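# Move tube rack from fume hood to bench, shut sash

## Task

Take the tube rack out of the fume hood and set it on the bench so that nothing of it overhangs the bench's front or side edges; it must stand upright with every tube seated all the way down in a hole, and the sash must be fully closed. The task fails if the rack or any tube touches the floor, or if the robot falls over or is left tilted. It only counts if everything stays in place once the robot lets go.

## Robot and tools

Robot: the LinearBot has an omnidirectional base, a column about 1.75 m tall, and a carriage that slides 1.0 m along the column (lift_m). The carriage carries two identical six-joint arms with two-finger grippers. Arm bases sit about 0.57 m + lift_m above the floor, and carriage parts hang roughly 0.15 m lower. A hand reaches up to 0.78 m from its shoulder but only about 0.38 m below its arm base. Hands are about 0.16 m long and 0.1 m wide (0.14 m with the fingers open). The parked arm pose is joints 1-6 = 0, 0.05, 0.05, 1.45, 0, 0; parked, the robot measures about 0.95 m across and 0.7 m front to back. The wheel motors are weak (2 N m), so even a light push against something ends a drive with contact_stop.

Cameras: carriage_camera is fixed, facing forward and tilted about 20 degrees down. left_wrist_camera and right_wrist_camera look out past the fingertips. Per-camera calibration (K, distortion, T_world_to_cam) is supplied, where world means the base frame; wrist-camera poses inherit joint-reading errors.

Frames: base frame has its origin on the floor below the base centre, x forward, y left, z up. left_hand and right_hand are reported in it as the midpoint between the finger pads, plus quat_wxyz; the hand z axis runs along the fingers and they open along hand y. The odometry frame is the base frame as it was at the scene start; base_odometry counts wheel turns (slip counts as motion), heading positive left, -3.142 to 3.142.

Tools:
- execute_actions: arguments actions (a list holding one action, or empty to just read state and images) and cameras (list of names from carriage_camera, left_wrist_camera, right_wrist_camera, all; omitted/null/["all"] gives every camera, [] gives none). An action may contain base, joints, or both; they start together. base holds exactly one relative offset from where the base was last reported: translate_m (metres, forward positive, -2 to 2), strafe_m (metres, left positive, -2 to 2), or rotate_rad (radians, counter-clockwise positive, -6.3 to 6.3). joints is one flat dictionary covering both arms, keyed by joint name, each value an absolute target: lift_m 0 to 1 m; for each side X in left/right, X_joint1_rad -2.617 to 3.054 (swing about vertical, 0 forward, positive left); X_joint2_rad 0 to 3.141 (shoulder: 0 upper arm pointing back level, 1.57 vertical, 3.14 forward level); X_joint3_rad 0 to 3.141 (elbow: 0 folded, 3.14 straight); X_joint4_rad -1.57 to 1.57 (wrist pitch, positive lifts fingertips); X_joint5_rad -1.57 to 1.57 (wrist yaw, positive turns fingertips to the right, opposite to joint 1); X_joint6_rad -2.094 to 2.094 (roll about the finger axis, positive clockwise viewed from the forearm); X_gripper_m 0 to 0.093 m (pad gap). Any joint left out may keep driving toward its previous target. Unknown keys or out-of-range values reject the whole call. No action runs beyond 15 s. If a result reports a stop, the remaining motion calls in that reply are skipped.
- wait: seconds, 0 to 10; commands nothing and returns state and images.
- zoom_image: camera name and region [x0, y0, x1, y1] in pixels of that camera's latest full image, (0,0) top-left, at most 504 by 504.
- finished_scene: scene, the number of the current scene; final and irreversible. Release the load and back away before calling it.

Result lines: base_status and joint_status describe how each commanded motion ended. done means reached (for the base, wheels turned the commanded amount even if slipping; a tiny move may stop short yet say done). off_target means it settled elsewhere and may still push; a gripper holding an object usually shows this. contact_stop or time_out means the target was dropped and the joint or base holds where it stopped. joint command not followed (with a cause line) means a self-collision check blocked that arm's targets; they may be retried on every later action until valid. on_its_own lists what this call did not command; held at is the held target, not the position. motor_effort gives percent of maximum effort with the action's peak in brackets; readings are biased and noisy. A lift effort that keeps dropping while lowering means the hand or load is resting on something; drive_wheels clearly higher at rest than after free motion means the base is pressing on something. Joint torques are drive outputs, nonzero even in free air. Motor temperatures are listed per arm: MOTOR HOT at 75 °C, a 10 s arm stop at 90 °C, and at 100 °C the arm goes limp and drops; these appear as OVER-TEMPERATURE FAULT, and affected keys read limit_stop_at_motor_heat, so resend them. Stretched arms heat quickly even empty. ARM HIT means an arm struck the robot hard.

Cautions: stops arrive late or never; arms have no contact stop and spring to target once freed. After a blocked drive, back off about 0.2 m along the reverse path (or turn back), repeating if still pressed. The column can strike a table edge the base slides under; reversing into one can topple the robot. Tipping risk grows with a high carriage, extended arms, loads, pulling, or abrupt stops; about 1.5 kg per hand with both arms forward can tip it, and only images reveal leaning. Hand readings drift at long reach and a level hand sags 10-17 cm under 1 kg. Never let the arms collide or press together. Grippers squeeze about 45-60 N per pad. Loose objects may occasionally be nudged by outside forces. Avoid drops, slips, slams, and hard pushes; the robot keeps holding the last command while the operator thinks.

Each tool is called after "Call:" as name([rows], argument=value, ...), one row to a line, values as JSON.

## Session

Call:
execute_actions([
  {"base":{"rotate_rad":0.01}},
])

Scene clock: 0.50 s.
Joint torques (N m, as the arm reports them, + toward a larger angle): left_arm=[ 0.1   3.6   5.71 -0.08 -0.05 -0.03] | right_arm=[-0.05  4.62  5.59 -0.16  0.03 -0.12]
Motor temperatures (°C, as the motors report them): left_arm=[24 31 30 31 24 24] | right_arm=[24 27 31 30 24 23]
base_odometry: x=+0.000 y=+0.000 heading=+0.009 (m, m, rad; odometry frame)
base_status: done
joint_positions: lift_m=+0.298 left_joint1_rad=-0.011 left_joint2_rad=+0.052 left_joint3_rad=+0.052 left_joint4_rad=+1.399 left_joint5_rad=+0.014 left_joint6_rad=-0.027 left_gripper_m=+0.095 right_joint1_rad=+0.003 right_joint2_rad=+0.033 right_joint3_rad=+0.041 right_joint4_rad=+1.506 right_joint5_rad=-0.044 right_joint6_rad=-0.024 right_gripper_m=+0.094
joint_status: not commanded
motor_effort: lift_m=+23(23) drive_wheels=+4(6) (%)
left_hand: x=+0.3122 y=+0.3457 z=+1.2695 quat_wxyz=(+0.996, +0.006, +0.086, -0.020) (m; base frame)
right_hand: x=+0.2833 y=-0.3410 z=+1.2696 quat_wxyz=(+0.999, -0.022, +0.028, -0.010) (m; base frame)
pictures: carriage_camera, left_wrist_camera, right_wrist_camera
camera_calibration (this result's frames):
carriage_camera: T_world_to_cam=[[0.00693451, -0.998534, -0.0536913, 0.0597243], [-0.350838, 0.04785, -0.935213, 1.24654], [0.93641, 0.0253222, -0.349992, 0.256854], [0, 0, 0, 1]] pos_world=[0.196397, -0.00651426, 1.25888]
left_wrist_camera: T_world_to_cam=[[-0.0457654, -0.994209, -0.0972284, 0.483211], [0.654171, 0.0437302, -0.755082, 0.731869], [0.754961, -0.0981606, 0.648381, -0.89568], [0, 0, 0, 1]] pos_world=[0.219551, 0.360487, 1.18035]
right_wrist_camera: T_world_to_cam=[[0.0509307, -0.993141, -0.105246, -0.22179], [0.766185, 0.106451, -0.633742, 0.633413], [0.640599, -0.0483611, 0.766351, -1.05865], [0, 0, 0, 1]] pos_world=[0.204158, -0.338895, 1.18938]
Images, in order (width x height): carriage_camera 504x504, left_wrist_camera 504x504, right_wrist_camera 504x504.

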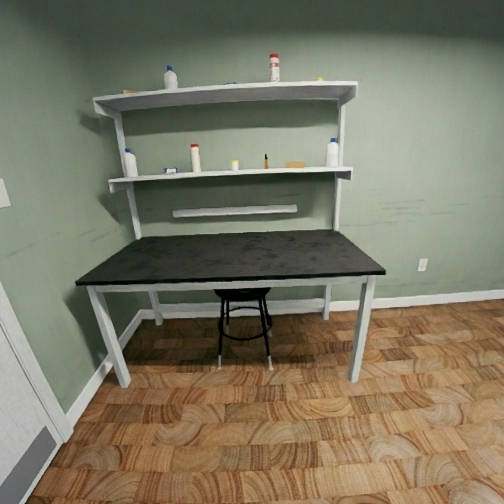

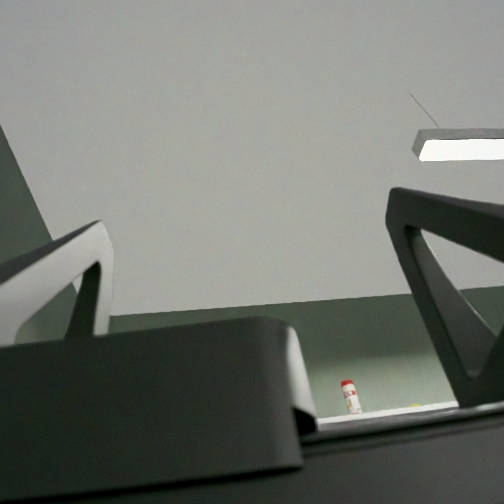

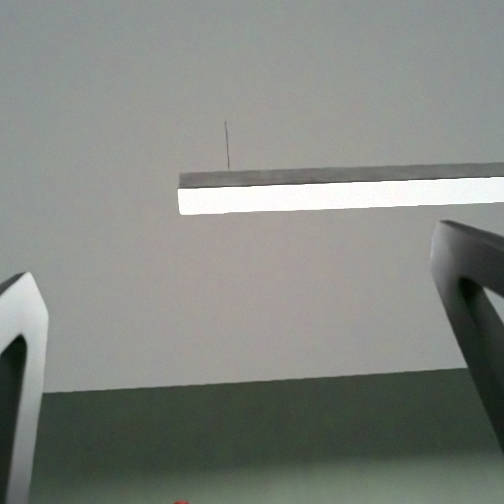

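Call:
execute_actions([
  {"base":{"rotate_rad":-1.52},"joints":{"lift_m":0.45}},
], cameras=["carriage_camera"])

Scene clock: 5.13 s.
Joint torques (N m, as the arm reports them, + toward a larger angle): left_arm=[-0.08  3.91  5.63  0.03 -0.06 -0.02] | right_arm=[ 0.    4.61  5.5  -0.15  0.   -0.15]
Motor temperatures (°C, as the motors report them): left_arm=[24 31 30 31 24 24] | right_arm=[24 27 31 30 24 23]
base_odometry: x=+0.000 y=+0.000 heading=-1.510 (m, m, rad; odometry frame)
base_status: done
joint_positions: lift_m=+0.450 left_joint1_rad=-0.011 left_joint2_rad=+0.052 left_joint3_rad=+0.052 left_joint4_rad=+1.399 left_joint5_rad=+0.014 left_joint6_rad=-0.027 left_gripper_m=+0.095 right_joint1_rad=+0.003 right_joint2_rad=+0.033 right_joint3_rad=+0.041 right_joint4_rad=+1.504 right_joint5_rad=-0.044 right_joint6_rad=-0.024 right_gripper_m=+0.094
joint_status: all done
motor_effort: lift_m=+24(29) drive_wheels=+8(32) (%)
left_hand: x=+0.3122 y=+0.3457 z=+1.4215 quat_wxyz=(+0.996, +0.006, +0.086, -0.020) (m; base frame)
right_hand: x=+0.2839 y=-0.3410 z=+1.4216 quat_wxyz=(+0.999, -0.022, +0.029, -0.010) (m; base frame)
pictures: carriage_camera
camera_calibration (this result's frames):
carriage_camera: T_world_to_cam=[[0.00693451, -0.998534, -0.0536913, 0.067888], [-0.350838, 0.04785, -0.935213, 1.38874], [0.93641, 0.0253222, -0.349992, 0.310071], [0, 0, 0, 1]] pos_world=[0.196397, -0.00651426, 1.41093]
Images, in order (width x height): carriage_camera 504x504.

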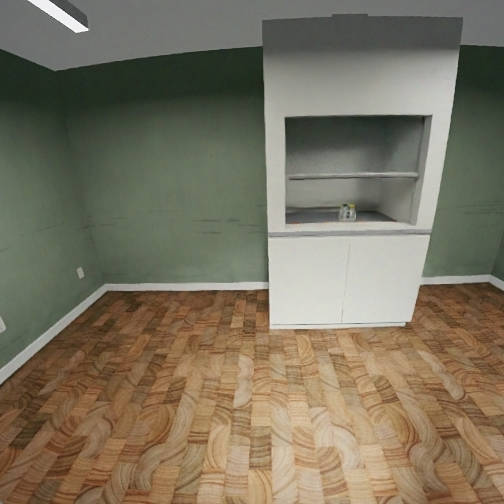

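Call:
execute_actions([
  {"base":{"strafe_m":-0.85}},
], cameras=[])

Call:
execute_actions([
  {"base":{"translate_m":1.15}},
], cameras=["carriage_camera"])

Call:
zoom_image(camera="carriage_camera", region=[170, 180, 350, 330])

Scene clock: 18.77 s.
Joint torques (N m, as the arm reports them, + toward a larger angle): left_arm=[ 0.04  3.76  5.7  -0.01 -0.05 -0.03] | right_arm=[-0.07  4.54  5.57 -0.13  0.01 -0.15]
Motor temperatures (°C, as the motors report them): left_arm=[24 30 31 30 24 24] | right_arm=[24 27 32 30 24 23]
base_odometry: x=-0.848 y=-0.051 heading=-1.510 (m, m, rad; odometry frame)
base_status: done
joint_positions: lift_m=+0.450 left_joint1_rad=-0.011 left_joint2_rad=+0.052 left_joint3_rad=+0.052 left_joint4_rad=+1.399 left_joint5_rad=+0.014 left_joint6_rad=-0.027 left_gripper_m=+0.095 right_joint1_rad=+0.003 right_joint2_rad=+0.033 right_joint3_rad=+0.041 right_joint4_rad=+1.504 right_joint5_rad=-0.044 right_joint6_rad=-0.024 right_gripper_m=+0.094
joint_status: not commanded
motor_effort: lift_m=+24(24) drive_wheels=-4(35) (%)
left_hand: x=+0.3122 y=+0.3457 z=+1.4215 quat_wxyz=(+0.996, +0.006, +0.086, -0.020) (m; base frame)
right_hand: x=+0.2838 y=-0.3410 z=+1.4216 quat_wxyz=(+0.999, -0.022, +0.029, -0.010) (m; base frame)
pictures: none
No camera images: the call's "cameras" was empty. Leave "cameras" out to get every camera's image.

Scene clock: 23.37 s.
Joint torques (N m, as the arm reports them, + toward a larger angle): left_arm=[-0.04  3.71  5.67  0.   -0.05 -0.06] | right_arm=[-0.05  4.71  5.5  -0.14  0.02 -0.14]
Motor temperatures (°C, as the motors report them): left_arm=[24 30 32 30 24 24] | right_arm=[24 27 32 30 24 23]
base_odometry: x=-0.780 y=-1.199 heading=-1.511 (m, m, rad; odometry frame)
base_status: done
joint_positions: lift_m=+0.450 left_joint1_rad=-0.011 left_joint2_rad=+0.052 left_joint3_rad=+0.052 left_joint4_rad=+1.399 left_joint5_rad=+0.014 left_joint6_rad=-0.027 left_gripper_m=+0.095 right_joint1_rad=+0.003 right_joint2_rad=+0.033 right_joint3_rad=+0.041 right_joint4_rad=+1.505 right_joint5_rad=-0.044 right_joint6_rad=-0.024 right_gripper_m=+0.094
joint_status: not commanded
motor_effort: lift_m=+24(24) drive_wheels=-5(32) (%)
left_hand: x=+0.3122 y=+0.3457 z=+1.4215 quat_wxyz=(+0.996, +0.006, +0.086, -0.020) (m; base frame)
right_hand: x=+0.2836 y=-0.3410 z=+1.4216 quat_wxyz=(+0.999, -0.022, +0.028, -0.010) (m; base frame)
pictures: carriage_camera
camera_calibration (this result's frames):
carriage_camera: T_world_to_cam=[[0.00693451, -0.998534, -0.0536913, 0.067888], [-0.350838, 0.04785, -0.935213, 1.38874], [0.93641, 0.0253222, -0.349992, 0.310071], [0, 0, 0, 1]] pos_world=[0.196397, -0.00651426, 1.41093]
Images, in order (width x height): carriage_camera 504x504.

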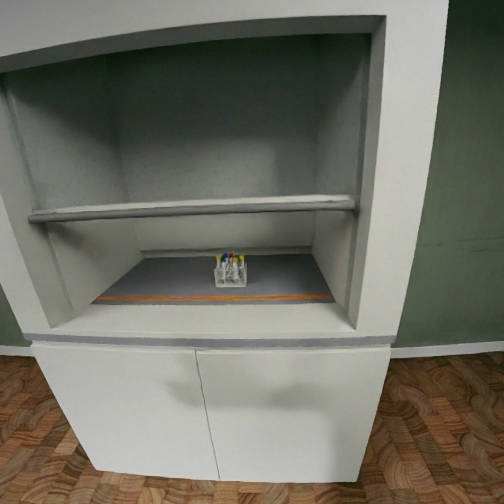

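Region (170, 180, 350, 330) of carriage_camera's 504x504 image, scaled by 2.800, with more detail than that image has.

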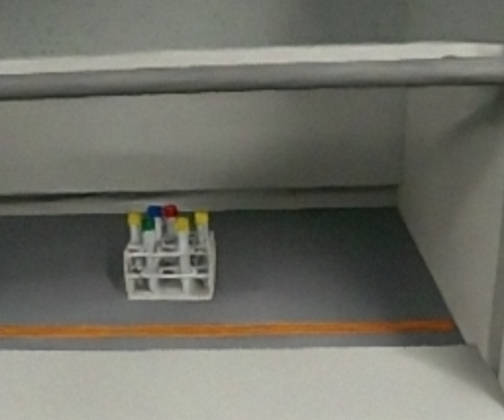

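Call:
execute_actions([
  {"joints":{"lift_m":0.36,"left_joint1_rad":-0.35,"left_joint5_rad":1.15,"left_joint2_rad":2.6,"left_joint3_rad":1.75,"left_joint4_rad":0.87,"left_joint6_rad":0,"left_gripper_m":0.093}},
], cameras=["carriage_camera","left_wrist_camera"])

Scene clock: 27.80 s.
Joint torques (N m, as the arm reports them, + toward a larger angle): left_arm=[ -0.66 -16.5    6.75   1.7    0.05   0.01] | right_arm=[-0.02  4.63  5.56 -0.14  0.01 -0.12]
Motor temperatures (°C, as the motors report them): left_arm=[24 31 32 30 24 24] | right_arm=[24 27 32 30 24 23]
base_odometry: x=-0.780 y=-1.199 heading=-1.511 (m, m, rad; odometry frame)
base_status: not commanded
joint_positions: lift_m=+0.360 left_joint1_rad=-0.342 left_joint2_rad=+2.604 left_joint3_rad=+1.742 left_joint4_rad=+0.859 left_joint5_rad=+1.144 left_joint6_rad=-0.004 left_gripper_m=+0.093 right_joint1_rad=+0.003 right_joint2_rad=+0.033 right_joint3_rad=+0.041 right_joint4_rad=+1.505 right_joint5_rad=-0.044 right_joint6_rad=-0.024 right_gripper_m=+0.094
joint_status: all done
motor_effort: lift_m=+21(22) drive_wheels=-3(4) (%)
left_hand: x=+0.7787 y=+0.0008 z=+1.0032 quat_wxyz=(+0.519, +0.477, +0.523, -0.480) (m; base frame)
right_hand: x=+0.2836 y=-0.3410 z=+1.3319 quat_wxyz=(+0.999, -0.022, +0.028, -0.010) (m; base frame)
pictures: carriage_camera, left_wrist_camera
camera_calibration (this result's frames):
carriage_camera: T_world_to_cam=[[0.00693451, -0.998534, -0.0536913, 0.0630681], [-0.350838, 0.04785, -0.935213, 1.30478], [0.93641, 0.0253222, -0.349992, 0.278651], [0, 0, 0, 1]] pos_world=[0.196397, -0.00651426, 1.32116]
left_wrist_camera: T_world_to_cam=[[-0.999994, 0.00299664, -0.00184186, 0.782387], [0.00332864, 0.636969, -0.770882, 0.762851], [-0.00113684, -0.770883, -0.636975, 0.7697], [0, 0, 0, 1]] pos_world=[0.780718, 0.105091, 1.07979]
Images, in order (width x height): carriage_camera 504x504, left_wrist_camera 504x504.

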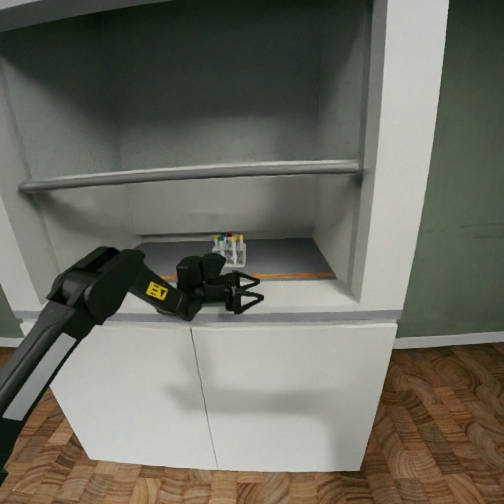

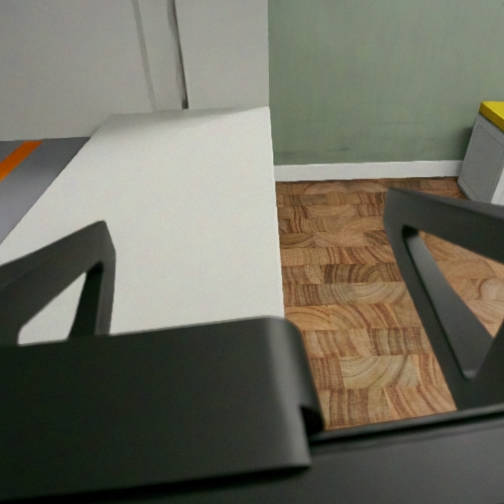

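Call:
execute_actions([
  {"base":{"strafe_m":0.25}},
], cameras=[])

Call:
execute_actions([
  {"base":{"translate_m":0.38}},
], cameras=["carriage_camera","left_wrist_camera"])

Scene clock: 31.67 s.
Joint torques (N m, as the arm reports them, + toward a larger angle): left_arm=[ -0.26 -16.53   6.81   1.69   0.04   0.02] | right_arm=[-0.06  4.5   5.5  -0.16  0.06 -0.16]
Motor temperatures (°C, as the motors report them): left_arm=[24 34 32 31 24 24] | right_arm=[24 27 33 30 24 23]
base_odometry: x=-0.530 y=-1.184 heading=-1.511 (m, m, rad; odometry frame)
base_status: done
joint_positions: lift_m=+0.360 left_joint1_rad=-0.346 left_joint2_rad=+2.604 left_joint3_rad=+1.742 left_joint4_rad=+0.860 left_joint5_rad=+1.145 left_joint6_rad=-0.004 left_gripper_m=+0.093 right_joint1_rad=+0.003 right_joint2_rad=+0.033 right_joint3_rad=+0.041 right_joint4_rad=+1.505 right_joint5_rad=-0.044 right_joint6_rad=-0.024 right_gripper_m=+0.094
joint_status: not commanded
motor_effort: lift_m=+21(21) drive_wheels=-3(29) (%)
left_hand: x=+0.7773 y=-0.0009 z=+1.0034 quat_wxyz=(+0.518, +0.478, +0.521, -0.481) (m; base frame)
right_hand: x=+0.2836 y=-0.3410 z=+1.3319 quat_wxyz=(+0.999, -0.022, +0.028, -0.010) (m; base frame)
pictures: none
No camera images: the call's "cameras" was empty. Leave "cameras" out to get every camera's image.

Scene clock: 34.40 s.
Joint torques (N m, as the arm reports them, + toward a larger angle): left_arm=[ -0.47 -16.32   6.9    1.68   0.02   0.01] | right_arm=[-0.03  4.66  5.57 -0.16  0.04 -0.14]
Motor temperatures (°C, as the motors report them): left_arm=[24 36 33 31 24 24] | right_arm=[24 27 33 30 24 23]
base_odometry: x=-0.507 y=-1.564 heading=-1.510 (m, m, rad; odometry frame)
base_status: done
joint_positions: lift_m=+0.360 left_joint1_rad=-0.346 left_joint2_rad=+2.604 left_joint3_rad=+1.742 left_joint4_rad=+0.864 left_joint5_rad=+1.146 left_joint6_rad=-0.004 left_gripper_m=+0.093 right_joint1_rad=+0.003 right_joint2_rad=+0.033 right_joint3_rad=+0.041 right_joint4_rad=+1.505 right_joint5_rad=-0.044 right_joint6_rad=-0.024 right_gripper_m=+0.094
joint_status: not commanded
motor_effort: lift_m=+22(21) drive_wheels=-6(26) (%)
left_hand: x=+0.7771 y=-0.0009 z=+1.0038 quat_wxyz=(+0.519, +0.479, +0.520, -0.481) (m; base frame)
right_hand: x=+0.2837 y=-0.3410 z=+1.3319 quat_wxyz=(+0.999, -0.022, +0.028, -0.010) (m; base frame)
pictures: carriage_camera, left_wrist_camera
camera_calibration (this result's frames):
carriage_camera: T_world_to_cam=[[0.00693451, -0.998534, -0.0536913, 0.0630681], [-0.350838, 0.04785, -0.935213, 1.30478], [0.93641, 0.0253222, -0.349992, 0.278651], [0, 0, 0, 1]] pos_world=[0.196397, -0.00651426, 1.32116]
left_wrist_camera: T_world_to_cam=[[-0.999945, 0.00871319, -0.00579931, 0.784746], [0.0100164, 0.635837, -0.771758, 0.760141], [-0.00303706, -0.771774, -0.63589, 0.7691], [0, 0, 0, 1]] pos_world=[0.779425, 0.103408, 1.08026]
Images, in order (width x height): carriage_camera 504x504, left_wrist_camera 504x504.

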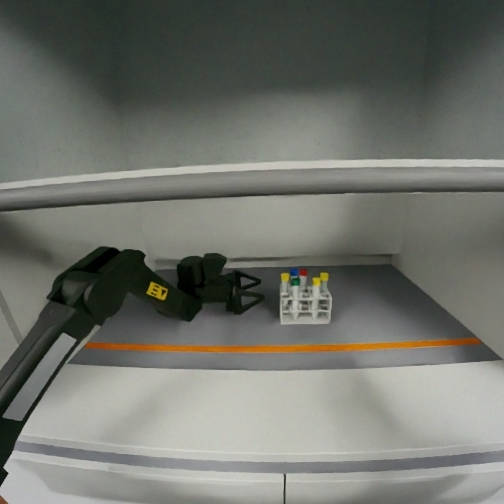

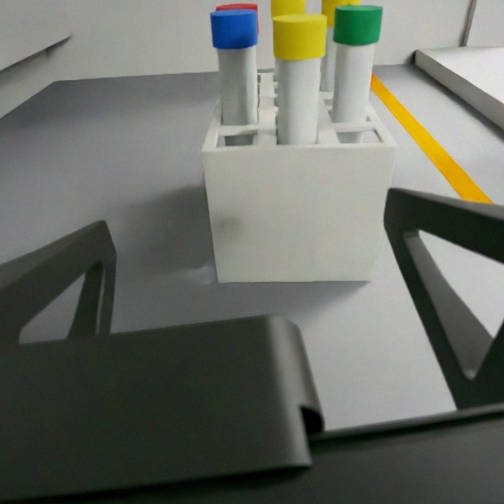

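Call:
execute_actions([
  {"base":{"translate_m":-0.02},"joints":{"lift_m":0.345}},
], cameras=[])

Call:
execute_actions([
  {"base":{"strafe_m":-0.09}},
], cameras=["carriage_camera","left_wrist_camera"])

Scene clock: 36.63 s.
Joint torques (N m, as the arm reports them, + toward a larger angle): left_arm=[ -0.51 -16.41   7.06   1.6    0.     0.02] | right_arm=[ 0.    4.57  5.48 -0.15  0.05 -0.15]
Motor temperatures (°C, as the motors report them): left_arm=[24 38 33 32 24 24] | right_arm=[24 27 33 30 24 23]
base_odometry: x=-0.508 y=-1.544 heading=-1.510 (m, m, rad; odometry frame)
base_status: done
joint_positions: lift_m=+0.345 left_joint1_rad=-0.346 left_joint2_rad=+2.604 left_joint3_rad=+1.742 left_joint4_rad=+0.867 left_joint5_rad=+1.147 left_joint6_rad=-0.004 left_gripper_m=+0.093 right_joint1_rad=+0.003 right_joint2_rad=+0.033 right_joint3_rad=+0.041 right_joint4_rad=+1.506 right_joint5_rad=-0.044 right_joint6_rad=-0.024 right_gripper_m=+0.094
joint_status: all done
motor_effort: lift_m=+22(22) drive_wheels=-1(27) (%)
left_hand: x=+0.7767 y=-0.0013 z=+0.9896 quat_wxyz=(+0.520, +0.480, +0.518, -0.481) (m; base frame)
right_hand: x=+0.2835 y=-0.3410 z=+1.3169 quat_wxyz=(+0.999, -0.022, +0.028, -0.010) (m; base frame)
pictures: none
No camera images: the call's "cameras" was empty. Leave "cameras" out to get every camera's image.

Scene clock: 38.17 s.
Joint torques (N m, as the arm reports them, + toward a larger angle): left_arm=[ -0.13 -16.4    6.89   1.67  -0.02   0.04] | right_arm=[-0.11  4.65  5.38 -0.13  0.03 -0.14]
Motor temperatures (°C, as the motors report them): left_arm=[24 39 33 32 24 24] | right_arm=[24 27 33 30 24 23]
base_odometry: x=-0.598 y=-1.549 heading=-1.510 (m, m, rad; odometry frame)
base_status: done
joint_positions: lift_m=+0.345 left_joint1_rad=-0.349 left_joint2_rad=+2.604 left_joint3_rad=+1.742 left_joint4_rad=+0.867 left_joint5_rad=+1.147 left_joint6_rad=-0.004 left_gripper_m=+0.093 right_joint1_rad=+0.003 right_joint2_rad=+0.033 right_joint3_rad=+0.041 right_joint4_rad=+1.506 right_joint5_rad=-0.044 right_joint6_rad=-0.024 right_gripper_m=+0.094
joint_status: not commanded
motor_effort: lift_m=+22(21) drive_wheels=-2(26) (%)
left_hand: x=+0.7759 y=-0.0025 z=+0.9896 quat_wxyz=(+0.519, +0.480, +0.518, -0.481) (m; base frame)
right_hand: x=+0.2835 y=-0.3410 z=+1.3169 quat_wxyz=(+0.999, -0.022, +0.028, -0.010) (m; base frame)
pictures: carriage_camera, left_wrist_camera
camera_calibration (this result's frames):
carriage_camera: T_world_to_cam=[[0.00693451, -0.998534, -0.0536913, 0.0622625], [-0.350838, 0.04785, -0.935213, 1.29075], [0.93641, 0.0253222, -0.349992, 0.2734], [0, 0, 0, 1]] pos_world=[0.196397, -0.00651426, 1.30616]
left_wrist_camera: T_world_to_cam=[[-0.999874, 0.0125165, -0.00976059, 0.787354], [0.0154872, 0.634687, -0.772614, 0.746761], [-0.00347551, -0.772668, -0.634801, 0.758103], [0, 0, 0, 1]] pos_world=[0.778325, 0.101947, 1.06589]
Images, in order (width x height): carriage_camera 504x504, left_wrist_camera 504x504.

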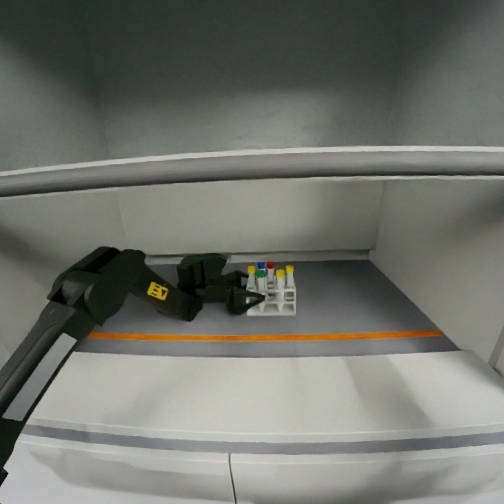

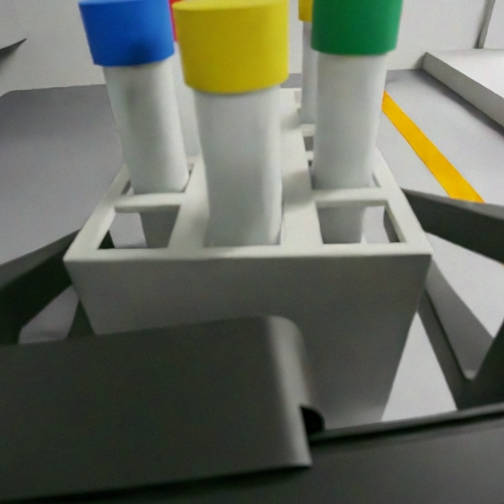

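Call:
execute_actions([
  {"base":{"strafe_m":-0.025}},
], cameras=[])

Call:
execute_actions([
  {"joints":{"left_gripper_m":0.03}},
], cameras=[])

Call:
execute_actions([
  {"joints":{"lift_m":0.42,"left_gripper_m":0.03}},
], cameras=["left_wrist_camera"])

Call:
execute_actions([
  {"base":{"translate_m":-0.7},"joints":{"lift_m":0.45}},
], cameras=[])

Call:
execute_actions([
  {"base":{"rotate_rad":1.56},"joints":{"left_joint2_rad":2.0,"left_joint3_rad":1.3,"left_joint4_rad":0.78}},
], cameras=["carriage_camera"])

Scene clock: 40.70 s.
Joint torques (N m, as the arm reports them, + toward a larger angle): left_arm=[ -0.04 -16.49   6.74   1.61   0.02   0.01] | right_arm=[-0.01  4.65  5.57 -0.13  0.05 -0.13]
Motor temperatures (°C, as the motors report them): left_arm=[24 41 33 32 24 24] | right_arm=[24 27 33 30 24 23]
base_odometry: x=-0.623 y=-1.551 heading=-1.510 (m, m, rad; odometry frame)
base_status: done
joint_positions: lift_m=+0.345 left_joint1_rad=-0.350 left_joint2_rad=+2.604 left_joint3_rad=+1.742 left_joint4_rad=+0.867 left_joint5_rad=+1.147 left_joint6_rad=-0.004 left_gripper_m=+0.093 right_joint1_rad=+0.003 right_joint2_rad=+0.033 right_joint3_rad=+0.041 right_joint4_rad=+1.506 right_joint5_rad=-0.044 right_joint6_rad=-0.024 right_gripper_m=+0.094
joint_status: not commanded
motor_effort: lift_m=+21(21) drive_wheels=+0(29) (%)
left_hand: x=+0.7757 y=-0.0029 z=+0.9896 quat_wxyz=(+0.519, +0.481, +0.518, -0.481) (m; base frame)
right_hand: x=+0.2835 y=-0.3410 z=+1.3169 quat_wxyz=(+0.999, -0.022, +0.028, -0.010) (m; base frame)
pictures: none
No camera images: the call's "cameras" was empty. Leave "cameras" out to get every camera's image.

Scene clock: 41.33 s.
Joint torques (N m, as the arm reports them, + toward a larger angle): left_arm=[ -0.13 -16.49   6.84   1.63   0.    -0.02] | right_arm=[-0.05  4.62  5.45 -0.17  0.04 -0.12]
Motor temperatures (°C, as the motors report them): left_arm=[24 41 33 32 24 24] | right_arm=[24 27 33 29 24 23]
base_odometry: x=-0.623 y=-1.551 heading=-1.510 (m, m, rad; odometry frame)
base_status: not commanded
joint_positions: lift_m=+0.345 left_joint1_rad=-0.350 left_joint2_rad=+2.604 left_joint3_rad=+1.742 left_joint4_rad=+0.867 left_joint5_rad=+1.147 left_joint6_rad=-0.003 left_gripper_m=+0.081 right_joint1_rad=+0.003 right_joint2_rad=+0.033 right_joint3_rad=+0.041 right_joint4_rad=+1.506 right_joint5_rad=-0.044 right_joint6_rad=-0.024 right_gripper_m=+0.094
joint_status: left_gripper_m off_target (ended at +0.081, target +0.030)
motor_effort: lift_m=+21(21) drive_wheels=+0(0) (%)
left_hand: x=+0.7756 y=-0.0029 z=+0.9896 quat_wxyz=(+0.519, +0.481, +0.517, -0.481) (m; base frame)
right_hand: x=+0.2835 y=-0.3410 z=+1.3169 quat_wxyz=(+0.999, -0.022, +0.028, -0.010) (m; base frame)
pictures: none
No camera images: the call's "cameras" was empty. Leave "cameras" out to get every camera's image.

Scene clock: 42.17 s.
Joint torques (N m, as the arm reports them, + toward a larger angle): left_arm=[ -0.14 -16.12   6.94   1.71  -0.04   0.02] | right_arm=[-0.06  4.67  5.63 -0.13  0.03 -0.12]
Motor temperatures (°C, as the motors report them): left_arm=[24 41 33 32 24 24] | right_arm=[24 27 33 29 24 23]
base_odometry: x=-0.623 y=-1.551 heading=-1.510 (m, m, rad; odometry frame)
base_status: not commanded
joint_positions: lift_m=+0.420 left_joint1_rad=-0.350 left_joint2_rad=+2.600 left_joint3_rad=+1.742 left_joint4_rad=+0.859 left_joint5_rad=+1.149 left_joint6_rad=-0.003 left_gripper_m=+0.081 right_joint1_rad=+0.003 right_joint2_rad=+0.033 right_joint3_rad=+0.041 right_joint4_rad=+1.505 right_joint5_rad=-0.044 right_joint6_rad=-0.024 right_gripper_m=+0.094
joint_status: left_gripper_m off_target (ended at +0.081, target +0.030); the others done
motor_effort: lift_m=+24(30) drive_wheels=+2(0) (%)
left_hand: x=+0.7754 y=-0.0029 z=+1.0656 quat_wxyz=(+0.518, +0.481, +0.518, -0.482) (m; base frame)
right_hand: x=+0.2836 y=-0.3410 z=+1.3916 quat_wxyz=(+0.999, -0.022, +0.028, -0.010) (m; base frame)
pictures: left_wrist_camera
camera_calibration (this result's frames):
left_wrist_camera: T_world_to_cam=[[-0.999855, 0.0151971, -0.00768017, 0.785328], [0.0155908, 0.635745, -0.771742, 0.804754], [-0.00684558, -0.77175, -0.63589, 0.809793], [0, 0, 0, 1]] pos_world=[0.77821, 0.101404, 1.14203]
Images, in order (width x height): left_wrist_camera 504x504.

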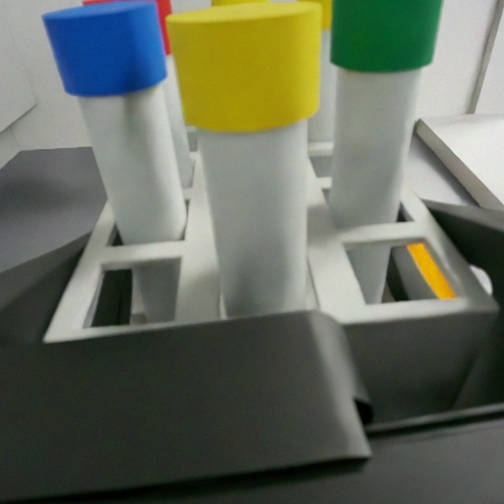

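Scene clock: 45.80 s.
Joint torques (N m, as the arm reports them, + toward a larger angle): left_arm=[  0.04 -17.26   6.95   1.74   0.01  -0.01] | right_arm=[-0.1   4.63  5.48 -0.14  0.01 -0.15]
Motor temperatures (°C, as the motors report them): left_arm=[24 44 34 33 24 24] | right_arm=[24 27 33 29 24 23]
base_odometry: x=-0.666 y=-0.852 heading=-1.510 (m, m, rad; odometry frame)
base_status: done
joint_positions: lift_m=+0.450 left_joint1_rad=-0.350 left_joint2_rad=+2.613 left_joint3_rad=+1.742 left_joint4_rad=+0.857 left_joint5_rad=+1.148 left_joint6_rad=-0.002 left_gripper_m=+0.081 right_joint1_rad=+0.003 right_joint2_rad=+0.033 right_joint3_rad=+0.041 right_joint4_rad=+1.505 right_joint5_rad=-0.044 right_joint6_rad=-0.024 right_gripper_m=+0.094
joint_status: all done
motor_effort: lift_m=+24(30) drive_wheels=-2(27) (%)
left_hand: x=+0.7753 y=-0.0029 z=+1.0879 quat_wxyz=(+0.513, +0.479, +0.523, -0.484) (m; base frame)
right_hand: x=+0.2837 y=-0.3410 z=+1.4216 quat_wxyz=(+0.999, -0.022, +0.028, -0.010) (m; base frame)
pictures: none
No camera images: the call's "cameras" was empty. Leave "cameras" out to get every camera's image.

Scene clock: 48.90 s.
Joint torques (N m, as the arm reports them, + toward a larger angle): left_arm=[ -0.58 -12.35   5.56   1.66  -0.05  -0.01] | right_arm=[ 0.01  4.67  5.48 -0.14  0.01 -0.13]
Motor temperatures (°C, as the motors report them): left_arm=[24 45 34 33 24 24] | right_arm=[24 27 33 29 24 23]
base_odometry: x=-0.665 y=-0.852 heading=+0.050 (m, m, rad; odometry frame)
base_status: done
joint_positions: lift_m=+0.450 left_joint1_rad=-0.344 left_joint2_rad=+2.003 left_joint3_rad=+1.317 left_joint4_rad=+0.772 left_joint5_rad=+1.148 left_joint6_rad=-0.002 left_gripper_m=+0.081 right_joint1_rad=+0.003 right_joint2_rad=+0.033 right_joint3_rad=+0.041 right_joint4_rad=+1.503 right_joint5_rad=-0.044 right_joint6_rad=-0.024 right_gripper_m=+0.094
joint_status: all done
motor_effort: lift_m=+24(24) drive_wheels=+8(31) (%)
left_hand: x=+0.6886 y=+0.0316 z=+1.2489 quat_wxyz=(+0.546, +0.491, +0.491, -0.468) (m; base frame)
right_hand: x=+0.2840 y=-0.3410 z=+1.4216 quat_wxyz=(+0.999, -0.022, +0.029, -0.010) (m; base frame)
pictures: carriage_camera
camera_calibration (this result's frames):
carriage_camera: T_world_to_cam=[[0.00693451, -0.998534, -0.0536913, 0.067886], [-0.350838, 0.04785, -0.935213, 1.3887], [0.93641, 0.0253222, -0.349992, 0.310057], [0, 0, 0, 1]] pos_world=[0.196397, -0.00651426, 1.41089]
Images, in order (width x height): carriage_camera 504x504.

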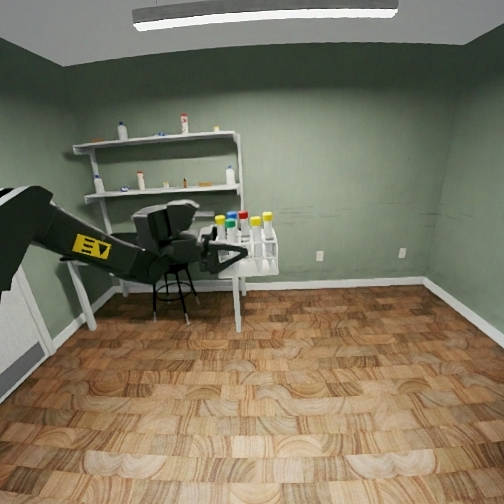

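Call:
execute_actions([
  {"base":{"strafe_m":0.95}},
], cameras=[])

Call:
execute_actions([
  {"base":{"translate_m":1.28}},
], cameras=["carriage_camera"])

Call:
execute_actions([
  {"joints":{"lift_m":0.2}},
], cameras=["carriage_camera"])

Scene clock: 55.37 s.
Joint torques (N m, as the arm reports them, + toward a larger angle): left_arm=[ -0.37 -12.41   5.63   1.62  -0.08  -0.01] | right_arm=[ 0.07  4.66  5.67 -0.09  0.03 -0.15]
Motor temperatures (°C, as the motors report them): left_arm=[24 45 34 33 24 24] | right_arm=[24 27 33 29 24 23]
base_odometry: x=-0.713 y=+0.097 heading=+0.050 (m, m, rad; odometry frame)
base_status: done
joint_positions: lift_m=+0.450 left_joint1_rad=-0.346 left_joint2_rad=+2.003 left_joint3_rad=+1.317 left_joint4_rad=+0.772 left_joint5_rad=+1.148 left_joint6_rad=-0.002 left_gripper_m=+0.081 right_joint1_rad=+0.003 right_joint2_rad=+0.033 right_joint3_rad=+0.041 right_joint4_rad=+1.503 right_joint5_rad=-0.044 right_joint6_rad=-0.024 right_gripper_m=+0.094
joint_status: not commanded
motor_effort: lift_m=+24(24) drive_wheels=-5(33) (%)
left_hand: x=+0.6880 y=+0.0308 z=+1.2489 quat_wxyz=(+0.546, +0.491, +0.491, -0.469) (m; base frame)
right_hand: x=+0.2840 y=-0.3410 z=+1.4216 quat_wxyz=(+0.999, -0.022, +0.029, -0.010) (m; base frame)
pictures: none
No camera images: the call's "cameras" was empty. Leave "cameras" out to get every camera's image.

Scene clock: 60.20 s.
Joint torques (N m, as the arm reports them, + toward a larger angle): left_arm=[ -0.26 -12.36   5.61   1.64  -0.07  -0.04] | right_arm=[-0.1   4.63  5.54 -0.13  0.04 -0.14]
Motor temperatures (°C, as the motors report them): left_arm=[24 46 34 33 24 24] | right_arm=[24 27 33 29 24 23]
base_odometry: x=+0.565 y=+0.162 heading=+0.051 (m, m, rad; odometry frame)
base_status: done
joint_positions: lift_m=+0.450 left_joint1_rad=-0.346 left_joint2_rad=+2.003 left_joint3_rad=+1.317 left_joint4_rad=+0.771 left_joint5_rad=+1.149 left_joint6_rad=-0.002 left_gripper_m=+0.081 right_joint1_rad=+0.003 right_joint2_rad=+0.033 right_joint3_rad=+0.041 right_joint4_rad=+1.504 right_joint5_rad=-0.044 right_joint6_rad=-0.024 right_gripper_m=+0.094
joint_status: not commanded
motor_effort: lift_m=+24(24) drive_wheels=-6(33) (%)
left_hand: x=+0.6879 y=+0.0308 z=+1.2488 quat_wxyz=(+0.545, +0.491, +0.491, -0.469) (m; base frame)
right_hand: x=+0.2838 y=-0.3410 z=+1.4216 quat_wxyz=(+0.999, -0.022, +0.029, -0.010) (m; base frame)
pictures: carriage_camera
camera_calibration (this result's frames):
carriage_camera: T_world_to_cam=[[0.00693451, -0.998534, -0.0536913, 0.067886], [-0.350838, 0.04785, -0.935213, 1.3887], [0.93641, 0.0253222, -0.349992, 0.310057], [0, 0, 0, 1]] pos_world=[0.196397, -0.00651426, 1.41089]
Images, in order (width x height): carriage_camera 504x504.

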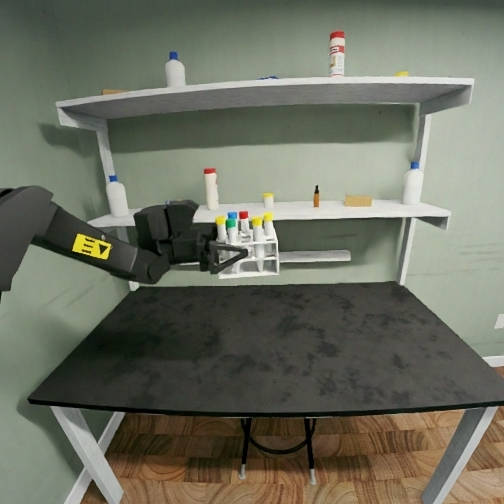

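Scene clock: 61.73 s.
Joint torques (N m, as the arm reports them, + toward a larger angle): left_arm=[ -0.3  -12.62   6.28   1.76  -0.05  -0.03] | right_arm=[-0.13  4.65  5.48 -0.18  0.02 -0.12]
Motor temperatures (°C, as the motors report them): left_arm=[24 46 34 33 24 24] | right_arm=[24 27 34 29 24 23]
base_odometry: x=+0.565 y=+0.162 heading=+0.051 (m, m, rad; odometry frame)
base_status: not commanded
joint_positions: lift_m=+0.200 left_joint1_rad=-0.346 left_joint2_rad=+2.004 left_joint3_rad=+1.306 left_joint4_rad=+0.763 left_joint5_rad=+1.149 left_joint6_rad=-0.002 left_gripper_m=+0.081 right_joint1_rad=+0.003 right_joint2_rad=+0.033 right_joint3_rad=+0.041 right_joint4_rad=+1.505 right_joint5_rad=-0.044 right_joint6_rad=-0.024 right_gripper_m=+0.094
joint_status: all done
motor_effort: lift_m=+22(21) drive_wheels=-4(6) (%)
left_hand: x=+0.6871 y=+0.0310 z=+0.9930 quat_wxyz=(+0.539, +0.489, +0.498, -0.472) (m; base frame)
right_hand: x=+0.2836 y=-0.3410 z=+1.1718 quat_wxyz=(+0.999, -0.022, +0.028, -0.010) (m; base frame)
pictures: carriage_camera
camera_calibration (this result's frames):
carriage_camera: T_world_to_cam=[[0.00693451, -0.998534, -0.0536913, 0.054476], [-0.350838, 0.04785, -0.935213, 1.15512], [0.93641, 0.0253222, -0.349992, 0.222643], [0, 0, 0, 1]] pos_world=[0.196397, -0.00651426, 1.16113]
Images, in order (width x height): carriage_camera 504x504.

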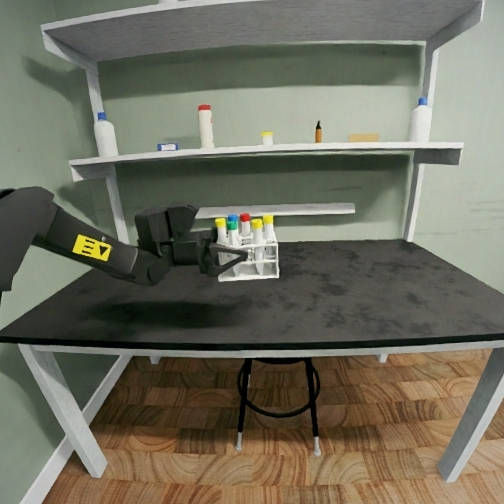

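Well inside the edge. Set down, release, withdraw.

Call:
execute_actions([
  {"joints":{"lift_m":0.16}},
], cameras=[])

Call:
execute_actions([
  {"joints":{"lift_m":0.18,"left_gripper_m":0.093}},
], cameras=[])

Call:
execute_actions([
  {"base":{"strafe_m":0.12}},
], cameras=["carriage_camera","left_wrist_camera"])

Call:
zoom_image(camera="carriage_camera", region=[200, 180, 340, 290])

Scene clock: 63.77 s.
Joint torques (N m, as the arm reports them, + toward a larger angle): left_arm=[ -0.39 -12.92   6.24   1.75  -0.05   0.  ] | right_arm=[-0.16  4.73  5.47 -0.18  0.03 -0.14]
Motor temperatures (°C, as the motors report them): left_arm=[24 46 34 33 24 24] | right_arm=[24 27 34 29 24 23]
base_odometry: x=+0.565 y=+0.162 heading=+0.051 (m, m, rad; odometry frame)
base_status: not commanded
joint_positions: lift_m=+0.160 left_joint1_rad=-0.346 left_joint2_rad=+2.009 left_joint3_rad=+1.306 left_joint4_rad=+0.761 left_joint5_rad=+1.150 left_joint6_rad=-0.002 left_gripper_m=+0.081 right_joint1_rad=+0.003 right_joint2_rad=+0.033 right_joint3_rad=+0.041 right_joint4_rad=+1.506 right_joint5_rad=-0.044 right_joint6_rad=-0.024 right_gripper_m=+0.094
joint_status: all done
motor_effort: lift_m=+22(22) drive_wheels=-3(4) (%)
left_hand: x=+0.6876 y=+0.0308 z=+0.9507 quat_wxyz=(+0.537, +0.488, +0.500, -0.473) (m; base frame)
right_hand: x=+0.2834 y=-0.3410 z=+1.1318 quat_wxyz=(+0.999, -0.022, +0.028, -0.010) (m; base frame)
pictures: none
No camera images: the call's "cameras" was empty. Leave "cameras" out to get every camera's image.

Scene clock: 64.40 s.
Joint torques (N m, as the arm reports them, + toward a larger angle): left_arm=[ -0.26 -12.1    6.52   1.59  -0.07  -0.01] | right_arm=[-0.12  4.65  5.39 -0.16  0.04 -0.14]
Motor temperatures (°C, as the motors report them): left_arm=[24 46 34 33 24 24] | right_arm=[24 27 34 29 24 23]
base_odometry: x=+0.565 y=+0.162 heading=+0.051 (m, m, rad; odometry frame)
base_status: not commanded
joint_positions: lift_m=+0.180 left_joint1_rad=-0.346 left_joint2_rad=+2.001 left_joint3_rad=+1.306 left_joint4_rad=+0.774 left_joint5_rad=+1.150 left_joint6_rad=-0.002 left_gripper_m=+0.093 right_joint1_rad=+0.003 right_joint2_rad=+0.033 right_joint3_rad=+0.041 right_joint4_rad=+1.506 right_joint5_rad=-0.043 right_joint6_rad=-0.024 right_gripper_m=+0.094
joint_status: all done
motor_effort: lift_m=+24(30) drive_wheels=-2(3) (%)
left_hand: x=+0.6865 y=+0.0312 z=+0.9758 quat_wxyz=(+0.543, +0.491, +0.493, -0.470) (m; base frame)
right_hand: x=+0.2835 y=-0.3411 z=+1.1516 quat_wxyz=(+0.999, -0.022, +0.028, -0.010) (m; base frame)
pictures: none
No camera images: the call's "cameras" was empty. Leave "cameras" out to get every camera's image.

Scene clock: 66.07 s.
Joint torques (N m, as the arm reports them, + toward a larger angle): left_arm=[ -0.32 -12.33   6.23   1.64  -0.08  -0.03] | right_arm=[-0.05  4.51  5.6  -0.16  0.07 -0.14]
Motor temperatures (°C, as the motors report them): left_arm=[24 46 34 33 24 24] | right_arm=[24 27 34 29 24 23]
base_odometry: x=+0.559 y=+0.282 heading=+0.051 (m, m, rad; odometry frame)
base_status: done
joint_positions: lift_m=+0.180 left_joint1_rad=-0.346 left_joint2_rad=+2.001 left_joint3_rad=+1.306 left_joint4_rad=+0.774 left_joint5_rad=+1.150 left_joint6_rad=-0.002 left_gripper_m=+0.093 right_joint1_rad=+0.003 right_joint2_rad=+0.033 right_joint3_rad=+0.041 right_joint4_rad=+1.505 right_joint5_rad=-0.043 right_joint6_rad=-0.024 right_gripper_m=+0.094
joint_status: not commanded
motor_effort: lift_m=+24(24) drive_wheels=-2(28) (%)
left_hand: x=+0.6865 y=+0.0312 z=+0.9758 quat_wxyz=(+0.543, +0.491, +0.493, -0.470) (m; base frame)
right_hand: x=+0.2836 y=-0.3411 z=+1.1516 quat_wxyz=(+0.999, -0.022, +0.028, -0.010) (m; base frame)
pictures: carriage_camera, left_wrist_camera
camera_calibration (this result's frames):
carriage_camera: T_world_to_cam=[[0.00693451, -0.998534, -0.0536913, 0.0533899], [-0.350838, 0.04785, -0.935213, 1.1362], [0.93641, 0.0253222, -0.349992, 0.215563], [0, 0, 0, 1]] pos_world=[0.196397, -0.00651426, 1.1409]
left_wrist_camera: T_world_to_cam=[[-0.996628, 0.0121177, -0.0811514, 0.764838], [0.0714029, 0.615339, -0.785022, 0.690449], [0.040423, -0.78817, -0.614129, 0.725246], [0, 0, 0, 1]] pos_world=[0.683642, 0.137488, 1.04948]
Images, in order (width x height): carriage_camera 504x504, left_wrist_camera 504x504.

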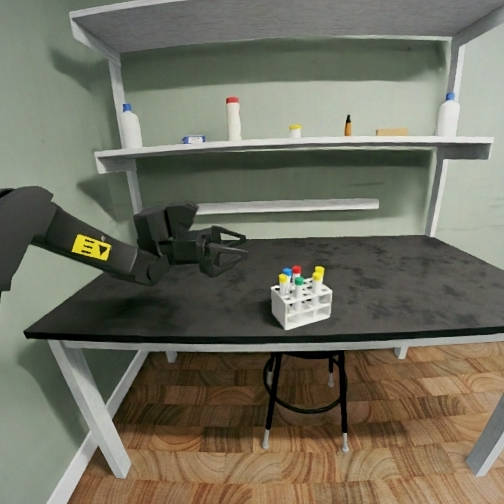

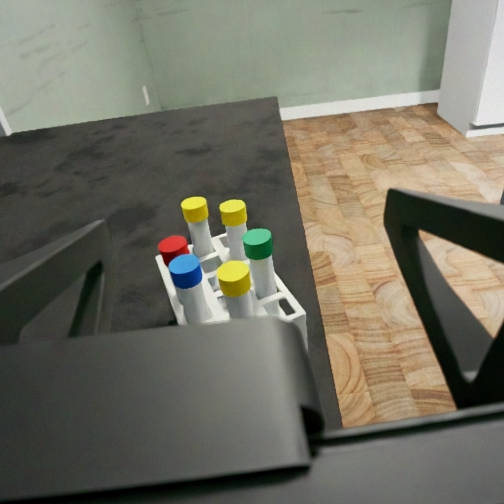

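Region (200, 180, 340, 290) of carriage_camera's 504x504 image, scaled by 3.600, with more detail than that image has; it fills the top 396 rows of this view, and the rest is white.

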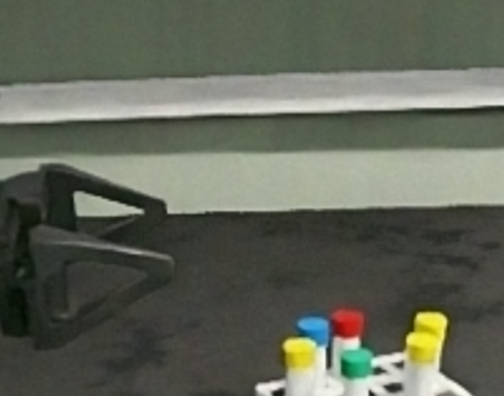

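Call:
zoom_image(camera="carriage_camera", region=[250, 250, 370, 350])

Region (250, 250, 370, 350) of carriage_camera's 504x504 image, scaled by 4.200, with more detail than that image has.

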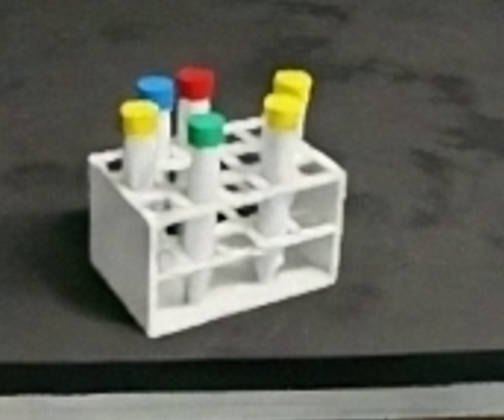

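Call:
execute_actions([
  {"base":{"translate_m":-0.16},"joints":{"left_gripper_m":0.0}},
], cameras=[])

Call:
execute_actions([
  {"base":{"strafe_m":-0.13},"joints":{"lift_m":0.03}},
], cameras=["carriage_camera"])

Scene clock: 73.37 s.
Joint torques (N m, as the arm reports them, + toward a larger angle): left_arm=[ -0.33 -12.19   6.33   1.59  -0.09   0.  ] | right_arm=[-0.05  4.61  5.53 -0.13  0.05 -0.13]
Motor temperatures (°C, as the motors report them): left_arm=[24 47 34 33 24 24] | right_arm=[24 27 34 29 24 23]
base_odometry: x=+0.399 y=+0.274 heading=+0.051 (m, m, rad; odometry frame)
base_status: done
joint_positions: lift_m=+0.180 left_joint1_rad=-0.346 left_joint2_rad=+2.001 left_joint3_rad=+1.306 left_joint4_rad=+0.776 left_joint5_rad=+1.150 left_joint6_rad=-0.002 left_gripper_m=+0.001 right_joint1_rad=+0.003 right_joint2_rad=+0.033 right_joint3_rad=+0.041 right_joint4_rad=+1.506 right_joint5_rad=-0.043 right_joint6_rad=-0.024 right_gripper_m=+0.094
joint_status: all done
motor_effort: lift_m=+24(24) drive_wheels=-3(23) (%)
left_hand: x=+0.6865 y=+0.0312 z=+0.9761 quat_wxyz=(+0.544, +0.491, +0.492, -0.470) (m; base frame)
right_hand: x=+0.2835 y=-0.3411 z=+1.1516 quat_wxyz=(+0.999, -0.022, +0.028, -0.010) (m; base frame)
pictures: none
No camera images: the call's "cameras" was empty. Leave "cameras" out to get every camera's image.

Scene clock: 75.10 s.
Joint torques (N m, as the arm reports them, + toward a larger angle): left_arm=[ -0.23 -12.25   6.43   1.59  -0.13  -0.01] | right_arm=[-0.04  4.55  5.45 -0.15  0.03 -0.14]
Motor temperatures (°C, as the motors report them): left_arm=[24 47 34 33 24 24] | right_arm=[24 27 34 29 24 23]
base_odometry: x=+0.406 y=+0.144 heading=+0.051 (m, m, rad; odometry frame)
base_status: done
joint_positions: lift_m=+0.030 left_joint1_rad=-0.347 left_joint2_rad=+1.999 left_joint3_rad=+1.306 left_joint4_rad=+0.779 left_joint5_rad=+1.150 left_joint6_rad=-0.002 left_gripper_m=+0.001 right_joint1_rad=+0.003 right_joint2_rad=+0.033 right_joint3_rad=+0.041 right_joint4_rad=+1.506 right_joint5_rad=-0.044 right_joint6_rad=-0.024 right_gripper_m=+0.094
joint_status: all done
motor_effort: lift_m=+21(22) drive_wheels=-2(27) (%)
left_hand: x=+0.6859 y=+0.0310 z=+0.8279 quat_wxyz=(+0.545, +0.492, +0.490, -0.470) (m; base frame)
right_hand: x=+0.2835 y=-0.3410 z=+1.0019 quat_wxyz=(+0.999, -0.022, +0.028, -0.010) (m; base frame)
pictures: carriage_camera
camera_calibration (this result's frames):
carriage_camera: T_world_to_cam=[[0.00693451, -0.998534, -0.0536913, 0.0453507], [-0.350838, 0.04785, -0.935213, 0.996172], [0.93641, 0.0253222, -0.349992, 0.163159], [0, 0, 0, 1]] pos_world=[0.196397, -0.00651426, 0.991172]
Images, in order (width x height): carriage_camera 504x504.

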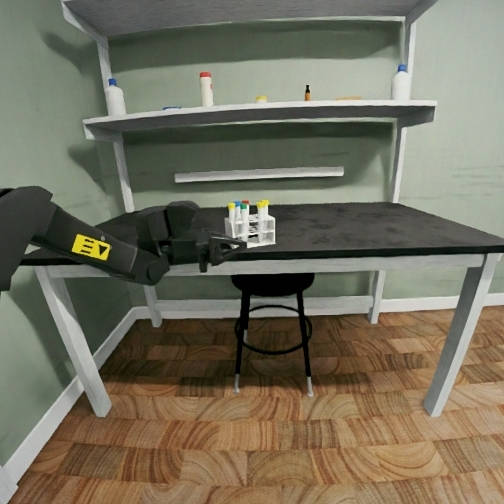

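Call:
execute_actions([
  {"joints":{"lift_m":0.065}},
], cameras=[])

Call:
execute_actions([
  {"base":{"translate_m":0.24}},
], cameras=["carriage_camera","left_wrist_camera"])

Call:
zoom_image(camera="carriage_camera", region=[180, 170, 330, 290])

Scene clock: 77.67 s.
Joint torques (N m, as the arm reports them, + toward a larger angle): left_arm=[ -0.21 -11.85   6.28   1.49  -0.1   -0.02] | right_arm=[-0.04  4.5   5.49 -0.18  0.03 -0.14]
Motor temperatures (°C, as the motors report them): left_arm=[24 47 34 33 24 24] | right_arm=[24 27 34 29 24 23]
base_odometry: x=+0.406 y=+0.144 heading=+0.051 (m, m, rad; odometry frame)
base_status: not commanded
joint_positions: lift_m=+0.065 left_joint1_rad=-0.347 left_joint2_rad=+1.997 left_joint3_rad=+1.306 left_joint4_rad=+0.783 left_joint5_rad=+1.150 left_joint6_rad=-0.002 left_gripper_m=+0.001 right_joint1_rad=+0.003 right_joint2_rad=+0.033 right_joint3_rad=+0.041 right_joint4_rad=+1.505 right_joint5_rad=-0.044 right_joint6_rad=-0.024 right_gripper_m=+0.094
joint_status: all done
motor_effort: lift_m=+24(29) drive_wheels=-2(2) (%)
left_hand: x=+0.6856 y=+0.0311 z=+0.8644 quat_wxyz=(+0.547, +0.493, +0.488, -0.468) (m; base frame)
right_hand: x=+0.2836 y=-0.3410 z=+1.0366 quat_wxyz=(+0.999, -0.022, +0.028, -0.010) (m; base frame)
pictures: none
No camera images: the call's "cameras" was empty. Leave "cameras" out to get every camera's image.

Scene clock: 79.90 s.
Joint torques (N m, as the arm reports them, + toward a larger angle): left_arm=[ -0.21 -11.93   6.56   1.54  -0.12  -0.01] | right_arm=[ 0.08  4.64  5.52 -0.14  0.02 -0.12]
Motor temperatures (°C, as the motors report them): left_arm=[24 47 34 33 24 24] | right_arm=[24 27 34 29 24 23]
base_odometry: x=+0.645 y=+0.156 heading=+0.050 (m, m, rad; odometry frame)
base_status: done
joint_positions: lift_m=+0.065 left_joint1_rad=-0.347 left_joint2_rad=+1.997 left_joint3_rad=+1.306 left_joint4_rad=+0.783 left_joint5_rad=+1.152 left_joint6_rad=-0.002 left_gripper_m=+0.001 right_joint1_rad=+0.003 right_joint2_rad=+0.033 right_joint3_rad=+0.041 right_joint4_rad=+1.506 right_joint5_rad=-0.044 right_joint6_rad=-0.024 right_gripper_m=+0.094
joint_status: not commanded
motor_effort: lift_m=+24(24) drive_wheels=-4(26) (%)
left_hand: x=+0.6853 y=+0.0311 z=+0.8643 quat_wxyz=(+0.547, +0.493, +0.488, -0.469) (m; base frame)
right_hand: x=+0.2835 y=-0.3410 z=+1.0366 quat_wxyz=(+0.999, -0.022, +0.028, -0.010) (m; base frame)
pictures: carriage_camera, left_wrist_camera
camera_calibration (this result's frames):
carriage_camera: T_world_to_cam=[[0.00693451, -0.998534, -0.0536913, 0.0472152], [-0.350838, 0.04785, -0.935213, 1.02865], [0.93641, 0.0253222, -0.349992, 0.175313], [0, 0, 0, 1]] pos_world=[0.196397, -0.00651426, 1.0259]
left_wrist_camera: T_world_to_cam=[[-0.995429, 0.0139817, -0.0944798, 0.765213], [0.0832725, 0.611491, -0.786857, 0.596658], [0.0467719, -0.791128, -0.60986, 0.648836], [0, 0, 0, 1]] pos_world=[0.681682, 0.137762, 0.937481]
Images, in order (width x height): carriage_camera 504x504, left_wrist_camera 504x504.

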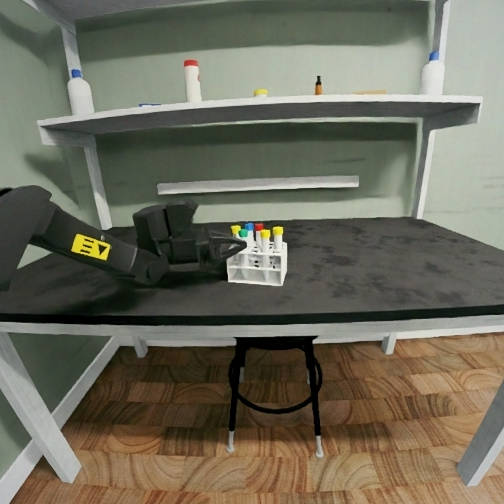

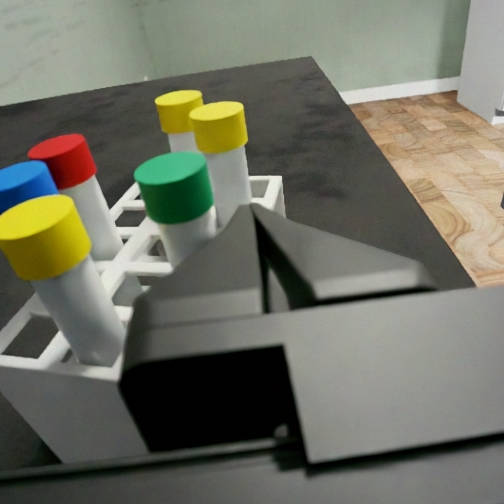

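Region (180, 170, 330, 290) of carriage_camera's 504x504 image, scaled by 3.360, with more detail than that image has; it fills the top 403 rows of this view, and the rest is white.

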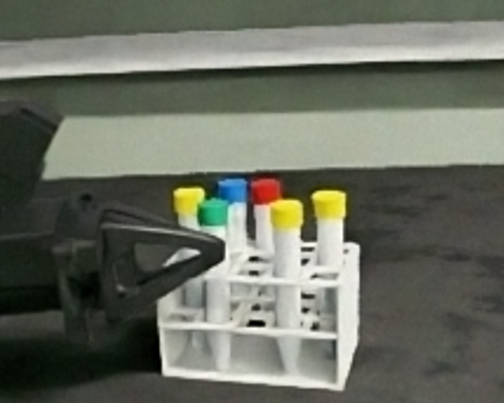

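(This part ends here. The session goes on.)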